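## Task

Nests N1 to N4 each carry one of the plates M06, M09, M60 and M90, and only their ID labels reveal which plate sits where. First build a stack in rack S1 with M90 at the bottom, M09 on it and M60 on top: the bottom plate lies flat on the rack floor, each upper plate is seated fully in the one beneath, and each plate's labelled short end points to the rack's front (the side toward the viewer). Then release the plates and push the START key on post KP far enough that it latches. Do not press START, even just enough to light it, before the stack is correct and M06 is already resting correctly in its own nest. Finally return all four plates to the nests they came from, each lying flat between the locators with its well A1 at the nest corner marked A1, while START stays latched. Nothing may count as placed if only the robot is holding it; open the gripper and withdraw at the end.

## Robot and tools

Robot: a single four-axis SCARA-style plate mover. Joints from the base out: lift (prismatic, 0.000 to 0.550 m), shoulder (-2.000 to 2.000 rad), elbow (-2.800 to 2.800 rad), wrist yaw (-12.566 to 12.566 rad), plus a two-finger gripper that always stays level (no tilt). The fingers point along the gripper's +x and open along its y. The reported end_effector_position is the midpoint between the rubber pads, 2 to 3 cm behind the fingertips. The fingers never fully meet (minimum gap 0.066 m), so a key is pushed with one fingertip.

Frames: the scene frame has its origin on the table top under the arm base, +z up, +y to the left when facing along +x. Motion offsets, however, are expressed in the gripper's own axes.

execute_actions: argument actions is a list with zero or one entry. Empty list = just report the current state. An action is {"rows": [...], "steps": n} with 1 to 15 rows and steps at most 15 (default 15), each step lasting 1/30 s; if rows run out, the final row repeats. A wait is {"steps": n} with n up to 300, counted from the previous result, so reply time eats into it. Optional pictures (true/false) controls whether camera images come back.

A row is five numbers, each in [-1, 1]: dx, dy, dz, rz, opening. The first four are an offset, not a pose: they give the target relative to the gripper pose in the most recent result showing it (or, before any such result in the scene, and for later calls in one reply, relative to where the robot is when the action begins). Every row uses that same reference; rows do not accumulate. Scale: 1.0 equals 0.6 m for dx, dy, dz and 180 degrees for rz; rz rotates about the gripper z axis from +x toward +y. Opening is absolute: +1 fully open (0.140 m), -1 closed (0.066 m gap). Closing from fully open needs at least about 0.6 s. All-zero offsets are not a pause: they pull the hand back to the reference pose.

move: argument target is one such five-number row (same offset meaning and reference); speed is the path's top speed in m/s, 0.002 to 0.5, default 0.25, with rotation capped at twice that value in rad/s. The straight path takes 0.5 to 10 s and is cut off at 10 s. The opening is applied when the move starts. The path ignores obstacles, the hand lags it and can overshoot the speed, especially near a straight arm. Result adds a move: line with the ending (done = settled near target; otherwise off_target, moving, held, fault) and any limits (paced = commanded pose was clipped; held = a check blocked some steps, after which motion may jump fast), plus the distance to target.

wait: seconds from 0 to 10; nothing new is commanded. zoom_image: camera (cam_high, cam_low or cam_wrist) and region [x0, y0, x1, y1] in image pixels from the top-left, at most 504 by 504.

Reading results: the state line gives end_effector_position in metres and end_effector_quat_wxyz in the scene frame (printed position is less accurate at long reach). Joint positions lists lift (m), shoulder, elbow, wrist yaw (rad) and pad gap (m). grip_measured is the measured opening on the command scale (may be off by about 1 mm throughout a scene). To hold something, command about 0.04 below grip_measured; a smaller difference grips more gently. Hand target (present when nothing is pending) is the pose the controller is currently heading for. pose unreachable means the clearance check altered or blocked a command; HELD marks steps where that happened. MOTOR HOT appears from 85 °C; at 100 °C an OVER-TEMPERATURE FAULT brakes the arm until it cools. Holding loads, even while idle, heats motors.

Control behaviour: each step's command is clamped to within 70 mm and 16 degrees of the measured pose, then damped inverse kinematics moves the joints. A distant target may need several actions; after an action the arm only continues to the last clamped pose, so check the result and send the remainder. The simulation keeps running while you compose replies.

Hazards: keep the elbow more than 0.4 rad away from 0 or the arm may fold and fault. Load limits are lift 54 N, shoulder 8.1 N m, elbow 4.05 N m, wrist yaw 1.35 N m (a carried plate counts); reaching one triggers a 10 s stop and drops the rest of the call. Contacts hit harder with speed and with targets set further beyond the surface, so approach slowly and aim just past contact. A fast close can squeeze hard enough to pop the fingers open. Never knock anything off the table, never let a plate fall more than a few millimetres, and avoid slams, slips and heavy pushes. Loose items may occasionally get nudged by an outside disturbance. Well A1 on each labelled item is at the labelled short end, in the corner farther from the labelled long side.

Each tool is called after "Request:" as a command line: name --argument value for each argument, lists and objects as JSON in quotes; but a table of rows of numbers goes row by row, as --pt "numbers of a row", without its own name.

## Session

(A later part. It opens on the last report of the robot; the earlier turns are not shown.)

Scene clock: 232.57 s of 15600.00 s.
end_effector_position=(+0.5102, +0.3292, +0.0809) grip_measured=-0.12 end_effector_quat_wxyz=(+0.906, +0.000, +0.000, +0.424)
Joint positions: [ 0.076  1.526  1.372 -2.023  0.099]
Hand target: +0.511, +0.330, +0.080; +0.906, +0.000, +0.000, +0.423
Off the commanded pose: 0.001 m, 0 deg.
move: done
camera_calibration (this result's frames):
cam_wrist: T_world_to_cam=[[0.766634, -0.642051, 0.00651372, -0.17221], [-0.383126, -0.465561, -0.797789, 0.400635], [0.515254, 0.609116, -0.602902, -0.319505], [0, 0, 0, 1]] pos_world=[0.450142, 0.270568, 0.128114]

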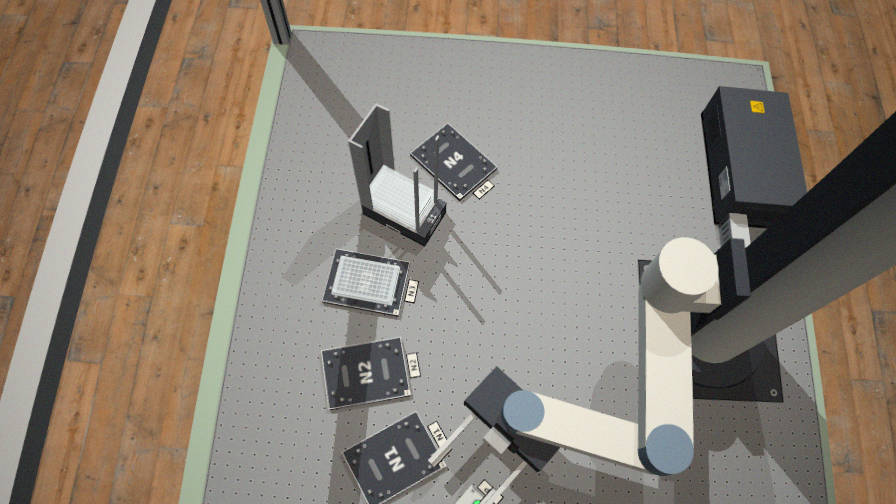

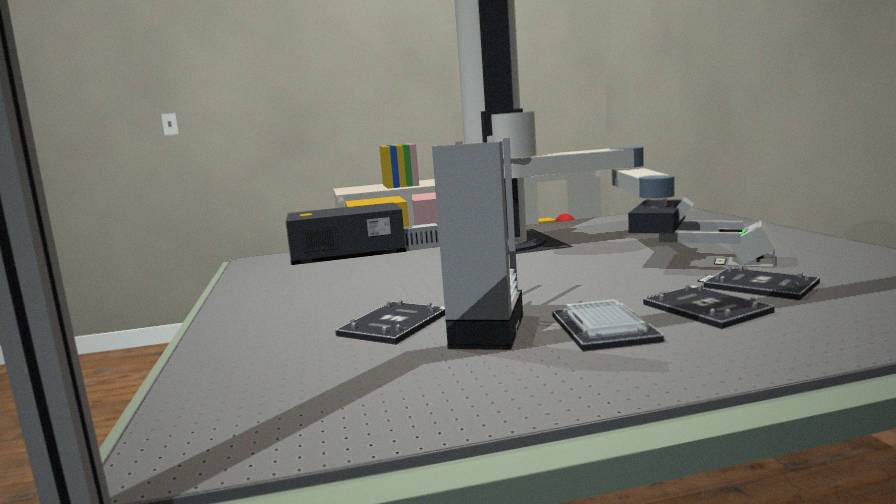

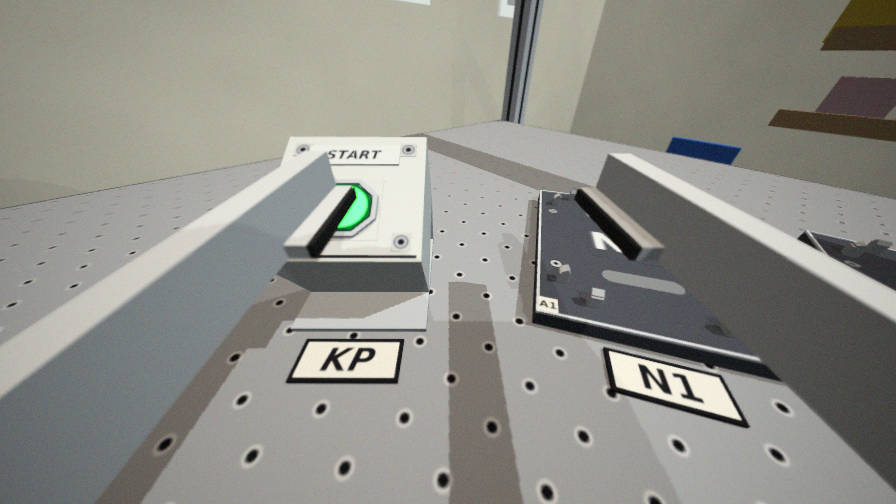

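Seems bottomed; back off.

Request:
move --target '[-0.04,0,0.04,0,0.2]' --speed 0.05

Scene clock: 235.93 s of 15600.00 s.
end_effector_position=(+0.4949, +0.3107, +0.1050) grip_measured=+0.20 end_effector_quat_wxyz=(+0.906, +0.000, +0.000, +0.423)
Joint positions: [ 0.1    1.561  1.255 -1.942  0.11 ]
Hand target: +0.495, +0.311, +0.105; +0.906, +0.000, +0.000, +0.424
Off the commanded pose: 0.000 m, 0 deg.
move: done
camera_calibration (this result's frames):
cam_wrist: T_world_to_cam=[[0.766328, -0.642417, 0.00651372, -0.172254], [-0.383348, -0.465379, -0.797789, 0.405394], [0.515544, 0.60887, -0.602902, -0.285893], [0, 0, 0, 1]] pos_world=[0.434801, 0.252075, 0.152175]

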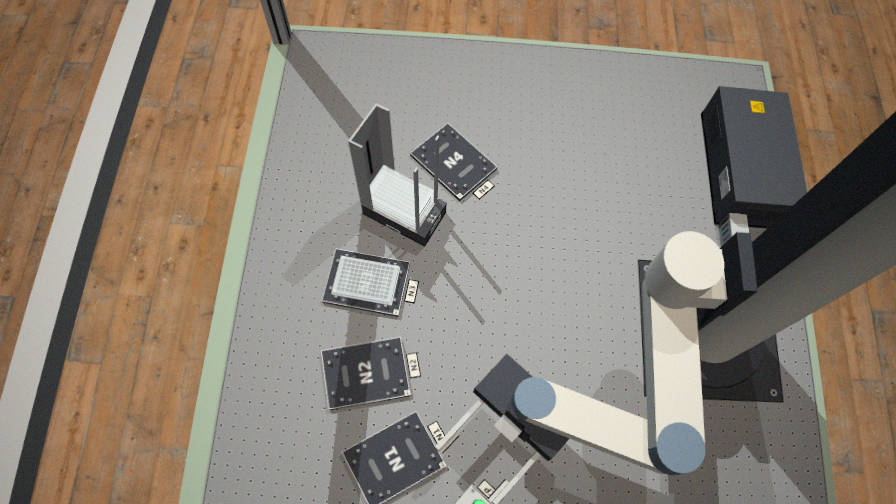

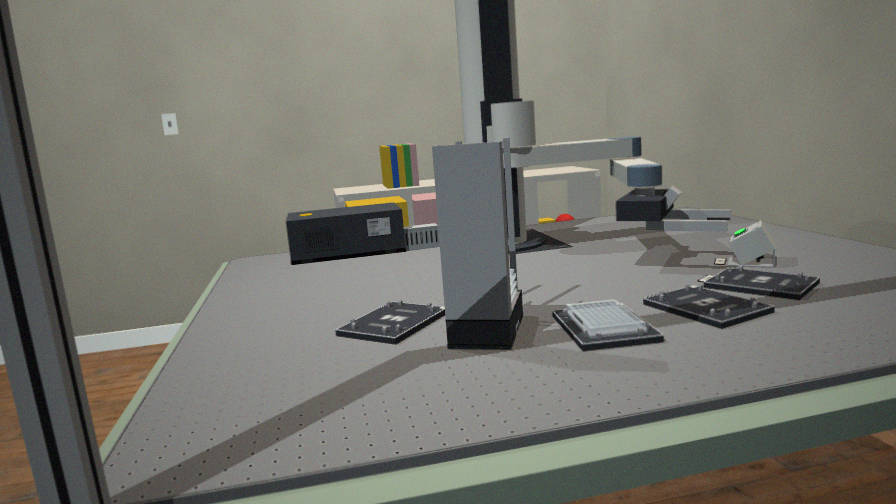

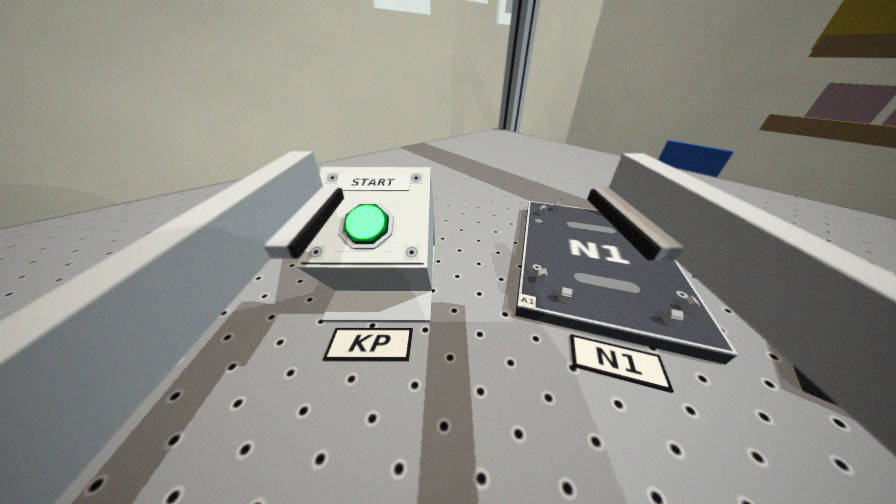

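Request:
move --target '[-0.5542,-0.5703,-0.02,-0.4216,0.2]'

Request:
move --target '[0.22,0,0,0,0.2]' --speed 0.08

Scene clock: 241.73 s of 15600.00 s.
end_effector_position=(+0.5441, -0.1640, +0.0930) grip_measured=+0.20 end_effector_quat_wxyz=(+0.975, +0.000, +0.000, -0.223)
Joint positions: [ 0.088  0.511  1.055 -2.016  0.11 ]
Hand target: +0.544, -0.164, +0.093; +0.975, +0.000, +0.000, -0.223
Off the commanded pose: 0.000 m, 0 deg.
move: done
camera_calibration (this result's frames):
cam_wrist: T_world_to_cam=[[-0.436197, -0.899828, 0.00651372, 0.0972648], [-0.544798, 0.258319, -0.797789, 0.400326], [0.71619, -0.351542, -0.602902, -0.296095], [0, 0, 0, 1]] pos_world=[0.472584, -0.11998, 0.140226]

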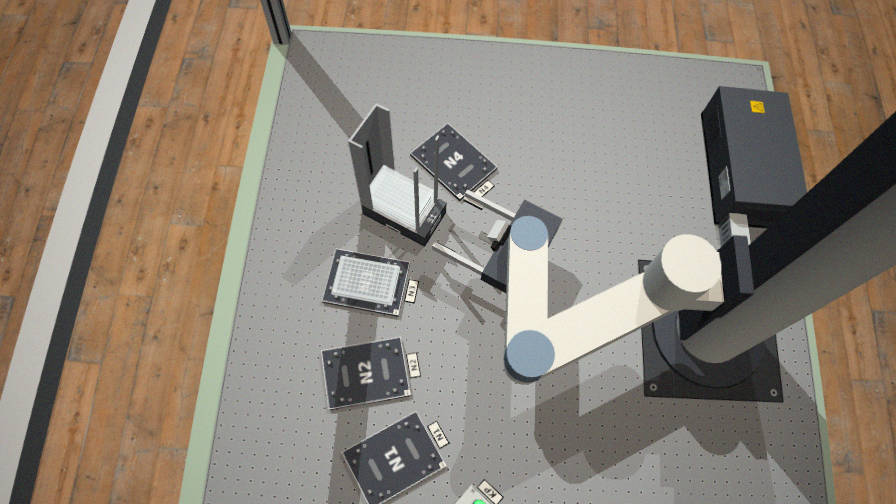

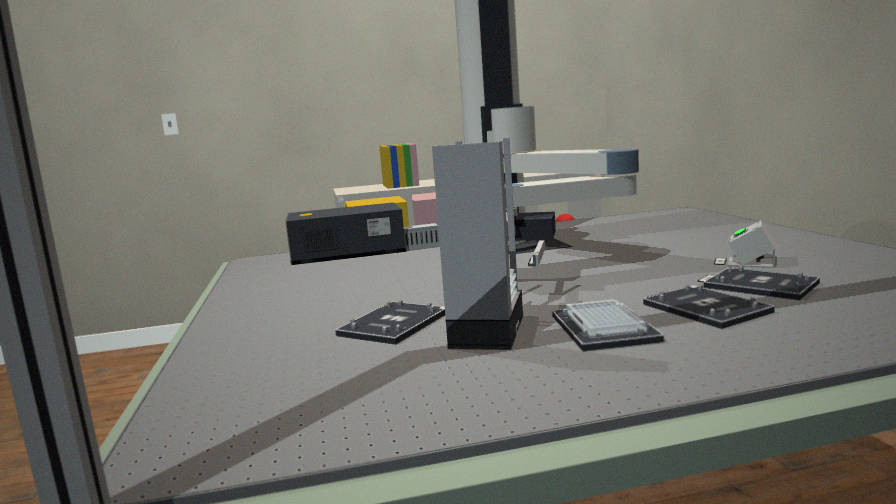

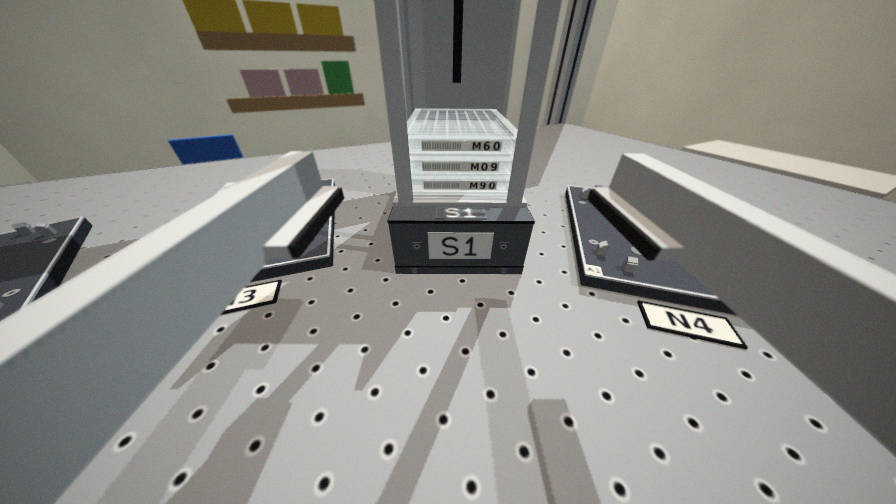

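Scene clock: 243.67 s of 15600.00 s.
end_effector_position=(+0.6630, -0.2214, +0.0930) grip_measured=+0.20 end_effector_quat_wxyz=(+0.975, +0.000, +0.000, -0.223)
Joint positions: [ 0.088  0.225  1.726 -2.401  0.11 ]
Hand target: +0.663, -0.221, +0.093; +0.975, +0.000, +0.000, -0.223
Off the commanded pose: 0.000 m, 0 deg.
move: done
camera_calibration (this result's frames):
cam_wrist: T_world_to_cam=[[-0.435998, -0.899924, 0.00651372, 0.0973189], [-0.544855, 0.258199, -0.797789, 0.47992], [0.716267, -0.351384, -0.602902, -0.401416], [0, 0, 0, 1]] pos_world=[0.591439, -0.177386, 0.140226]

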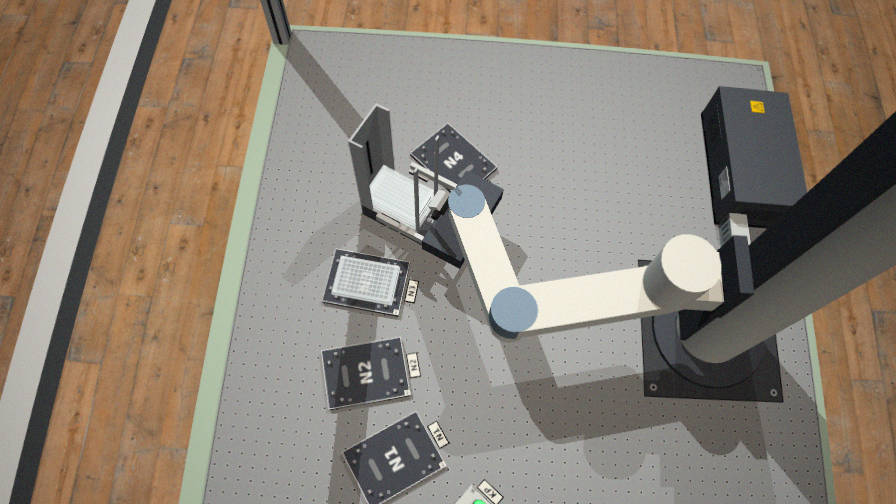

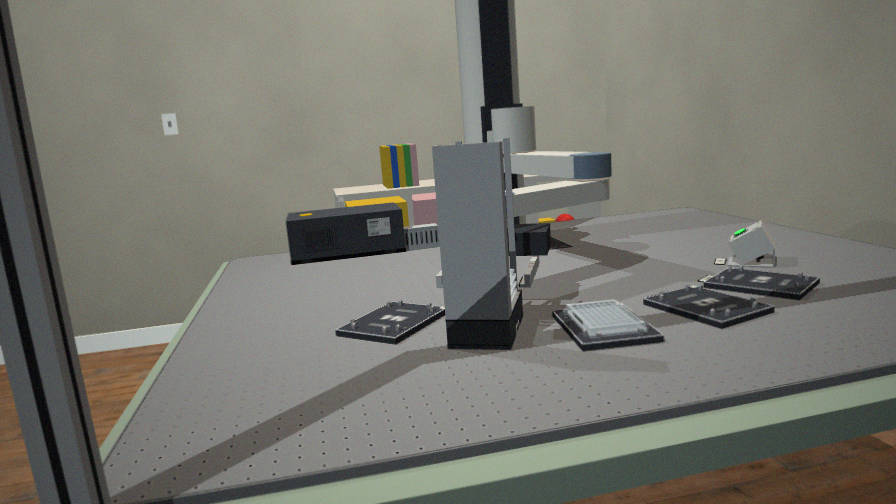

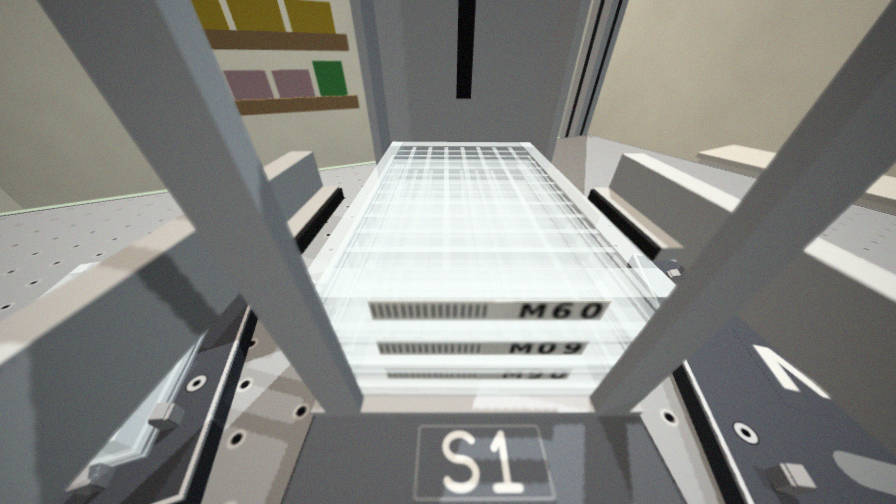

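Request:
move --target '[0,0,0,0,-0.42]'

Request:
move --target '[0,0,0,0,-0.55]'

Request:
move --target '[0,0,0.4,0,-0.55]' --speed 0.1

Request:
move --target '[-0.2023,0.56,0,0.2178,-0.55]'

Request:
move --target '[0,0,-0.4753,0,-0.55]'

Scene clock: 251.67 s of 15600.00 s.
end_effector_position=(+0.6630, -0.2214, +0.0930) grip_measured=-0.42 end_effector_quat_wxyz=(+0.975, +0.000, +0.000, -0.223)
Joint positions: [ 0.088  0.225  1.726 -2.401  0.087]
Hand target: +0.663, -0.221, +0.093; +0.975, +0.000, +0.000, -0.223
Off the commanded pose: 0.000 m, 0 deg.
After step 90, 4.30 s passed at rest.
move: done
camera_calibration (this result's frames):
cam_wrist: T_world_to_cam=[[-0.436006, -0.89992, 0.00651372, 0.0973238], [-0.544852, 0.258204, -0.797789, 0.479919], [0.716264, -0.35139, -0.602902, -0.401416], [0, 0, 0, 1]] pos_world=[0.591439, -0.177387, 0.140226]

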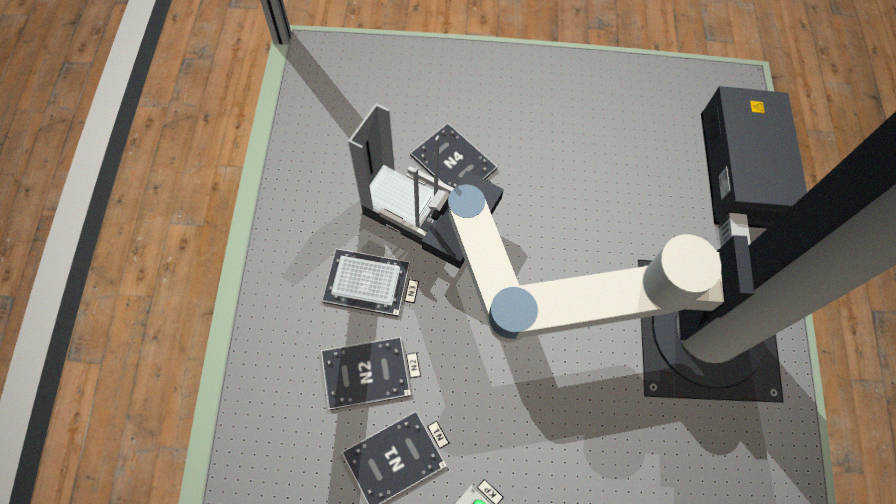

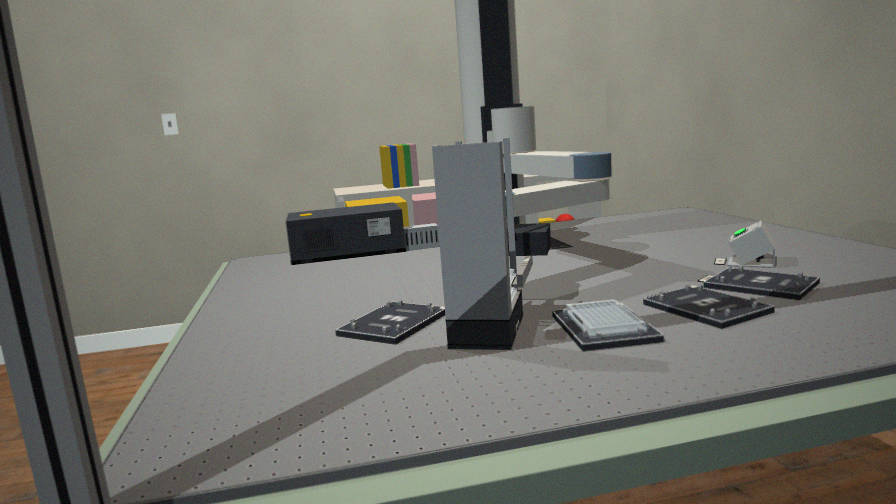

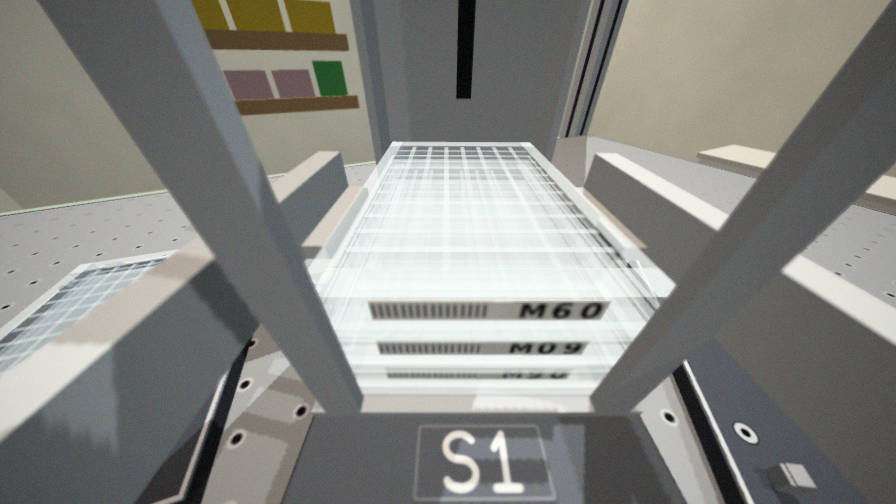

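Scene clock: 252.17 s of 15600.00 s.
end_effector_position=(+0.6630, -0.2214, +0.0930) grip_measured=-0.49 end_effector_quat_wxyz=(+0.975, +0.000, +0.000, -0.223)
Joint positions: [ 0.088  0.225  1.726 -2.401  0.085]
Hand target: +0.663, -0.221, +0.093; +0.975, +0.000, +0.000, -0.223
Off the commanded pose: 0.000 m, 0 deg.
move: done
camera_calibration (this result's frames):
cam_wrist: T_world_to_cam=[[-0.436035, -0.899906, 0.00651372, 0.0973392], [-0.544844, 0.258221, -0.797789, 0.479917], [0.716253, -0.351413, -0.602902, -0.401413], [0, 0, 0, 1]] pos_world=[0.591436, -0.17739, 0.140226]

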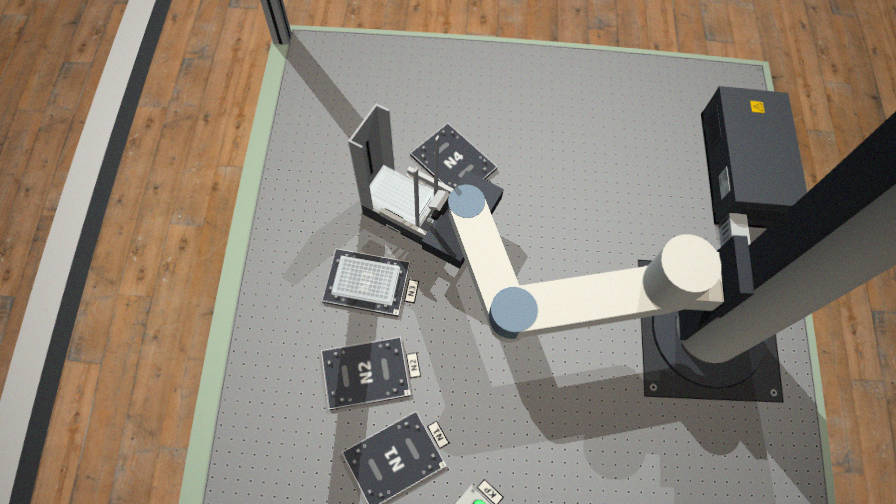

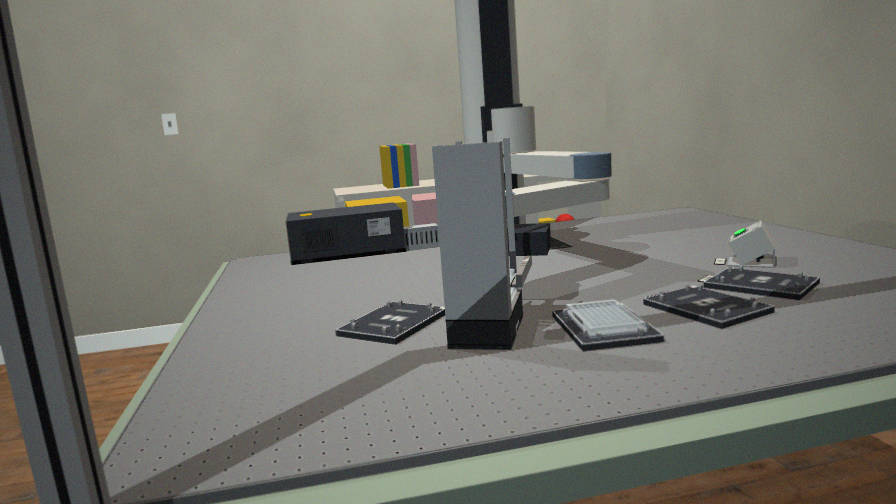

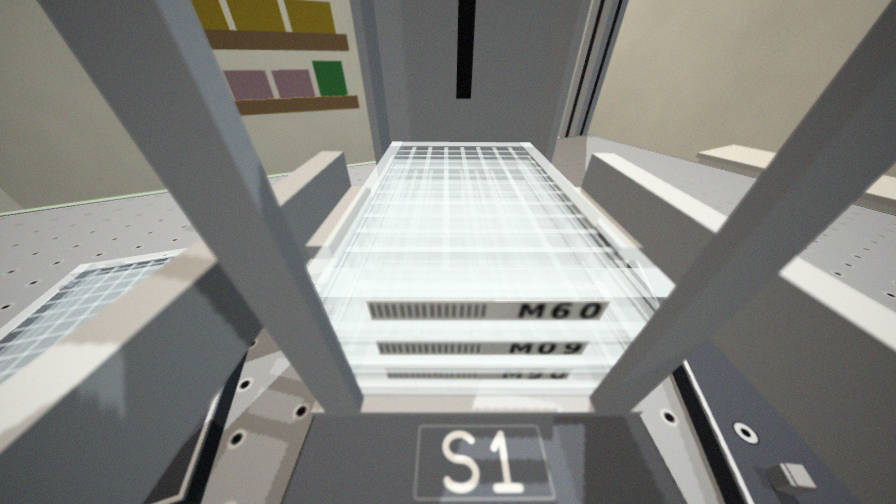

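Scene clock: 254.87 s of 15600.00 s.
end_effector_position=(+0.6630, -0.2214, +0.3331) grip_measured=-0.49 end_effector_quat_wxyz=(+0.975, +0.000, +0.000, -0.223)
Joint positions: [ 0.328  0.225  1.726 -2.401  0.085]
Hand target: +0.663, -0.221, +0.333; +0.975, +0.000, +0.000, -0.223
Off the commanded pose: 0.000 m, 0 deg.
move: done
camera_calibration (this result's frames):
cam_wrist: T_world_to_cam=[[-0.435999, -0.899924, 0.00651372, 0.0957605], [-0.544855, 0.258199, -0.797789, 0.671431], [0.716267, -0.351384, -0.602902, -0.256693], [0, 0, 0, 1]] pos_world=[0.591445, -0.177383, 0.380275]

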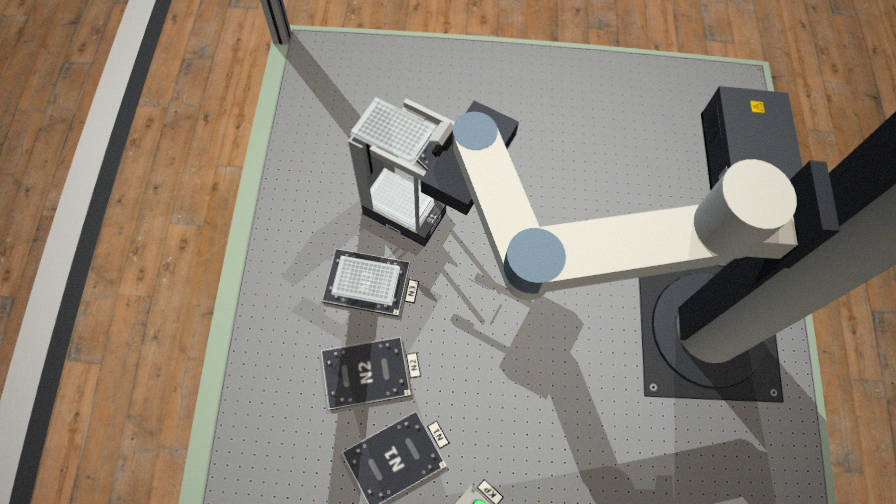

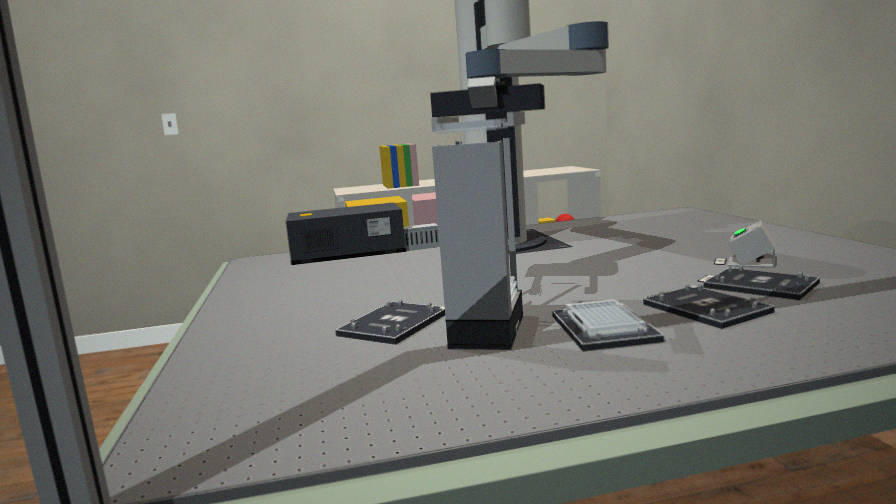

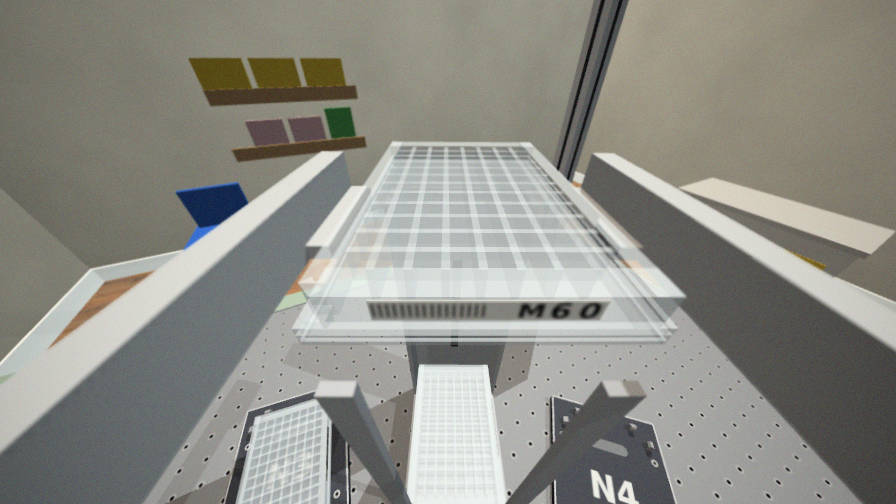

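Scene clock: 256.63 s of 15600.00 s.
end_effector_position=(+0.6998, +0.1342, +0.3331) grip_measured=-0.49 end_effector_quat_wxyz=(+0.993, +0.000, +0.000, +0.117)
Joint positions: [ 0.328  0.883  1.76  -2.409  0.085]
Hand target: +0.700, +0.134, +0.333; +0.993, +0.000, +0.000, +0.117
Off the commanded pose: 0.000 m, 0 deg.
move: done
camera_calibration (this result's frames):
cam_wrist: T_world_to_cam=[[0.231493, -0.972815, 0.00651372, -0.0255345], [-0.585334, -0.144629, -0.797789, 0.682049], [0.777043, 0.180869, -0.602902, -0.272054], [0, 0, 0, 1]] pos_world=[0.616535, 0.12301, 0.380275]

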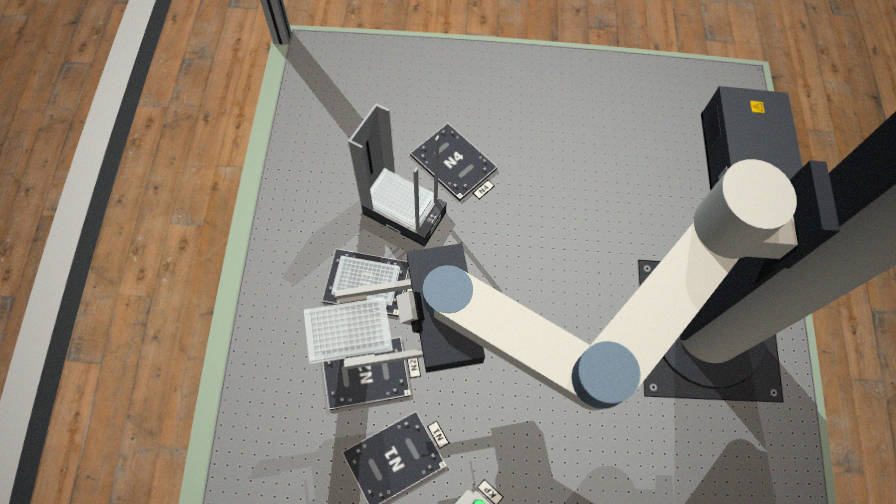

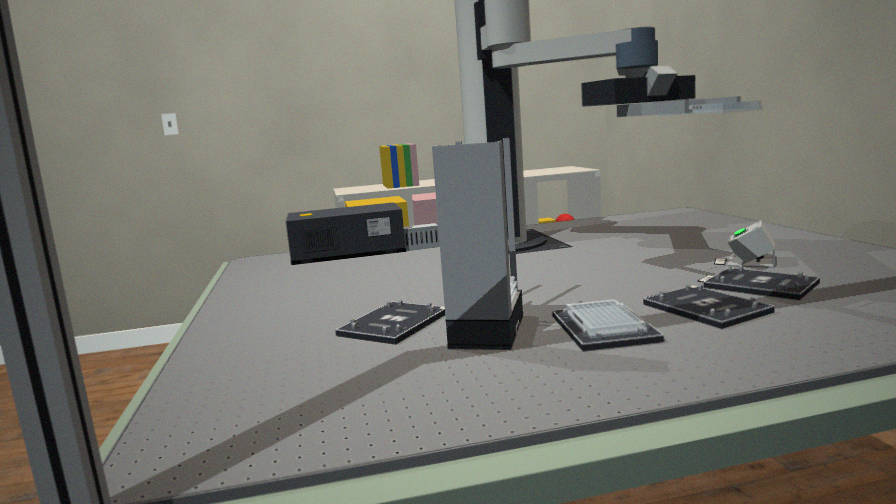

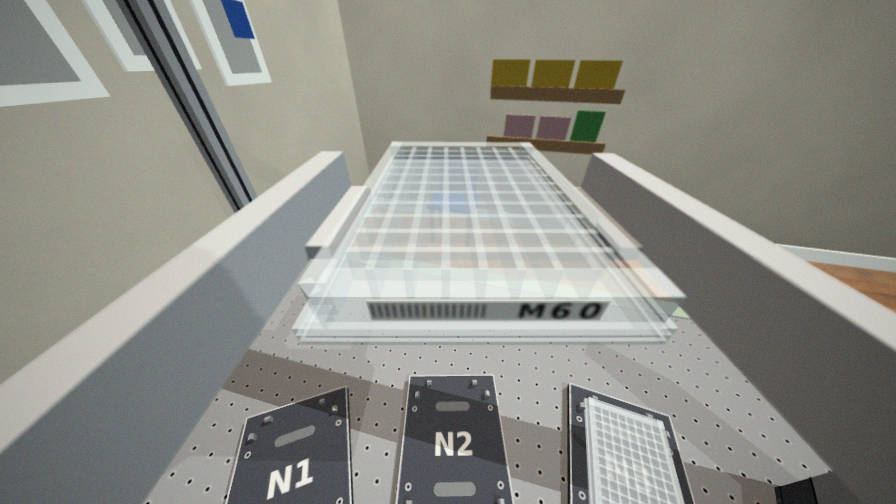

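Scene clock: 258.20 s of 15600.00 s.
end_effector_position=(+0.6998, +0.1342, +0.0478) grip_measured=-0.49 end_effector_quat_wxyz=(+0.993, +0.000, +0.000, +0.117)
Joint positions: [ 0.043  0.883  1.76  -2.409  0.085]
Hand target: +0.700, +0.134, +0.048; +0.993, +0.000, +0.000, +0.117
Off the commanded pose: 0.000 m, 0 deg.
move: done
camera_calibration (this result's frames):
cam_wrist: T_world_to_cam=[[0.23146, -0.972823, 0.00651372, -0.0236645], [-0.585339, -0.144609, -0.797789, 0.454474], [0.777049, 0.180844, -0.602902, -0.444032], [0, 0, 0, 1]] pos_world=[0.616533, 0.123, 0.0950207]

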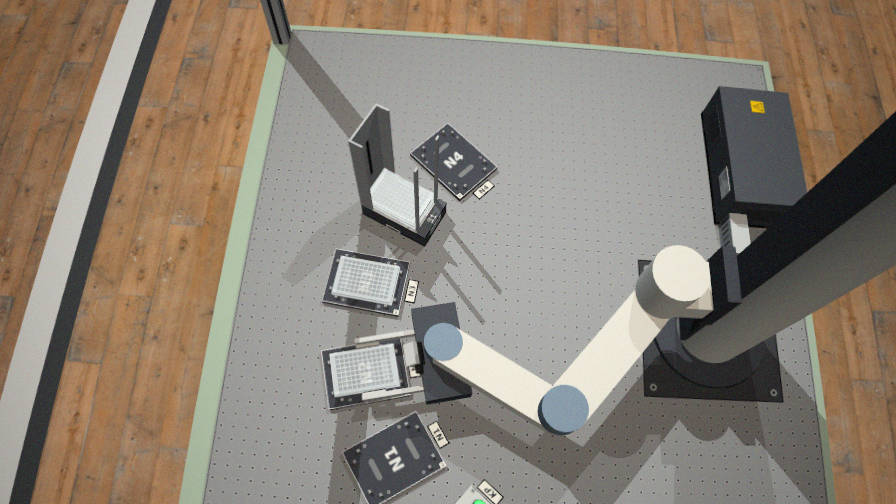

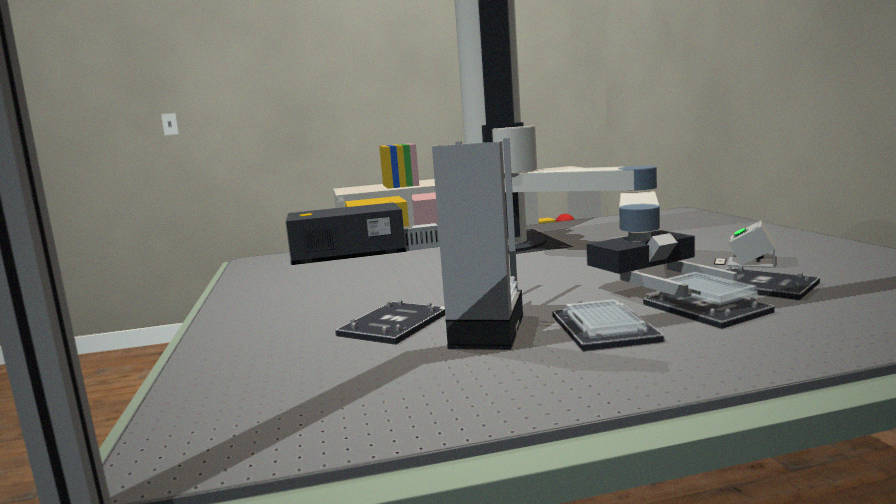

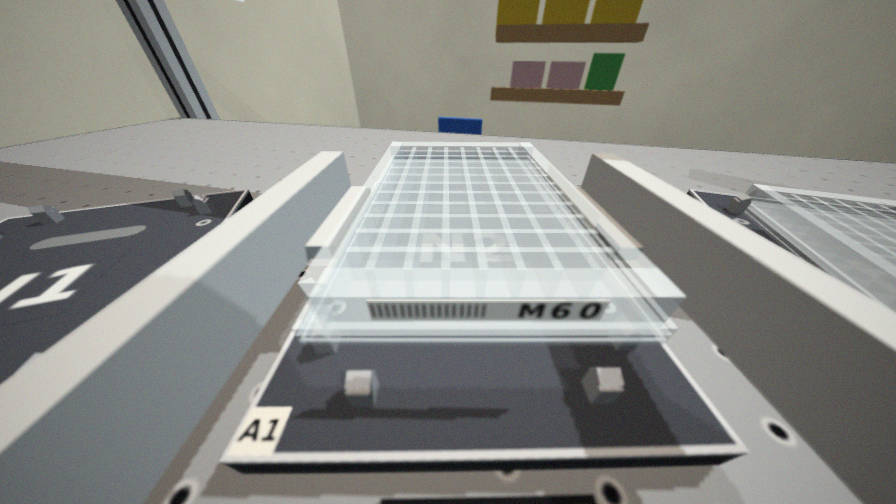

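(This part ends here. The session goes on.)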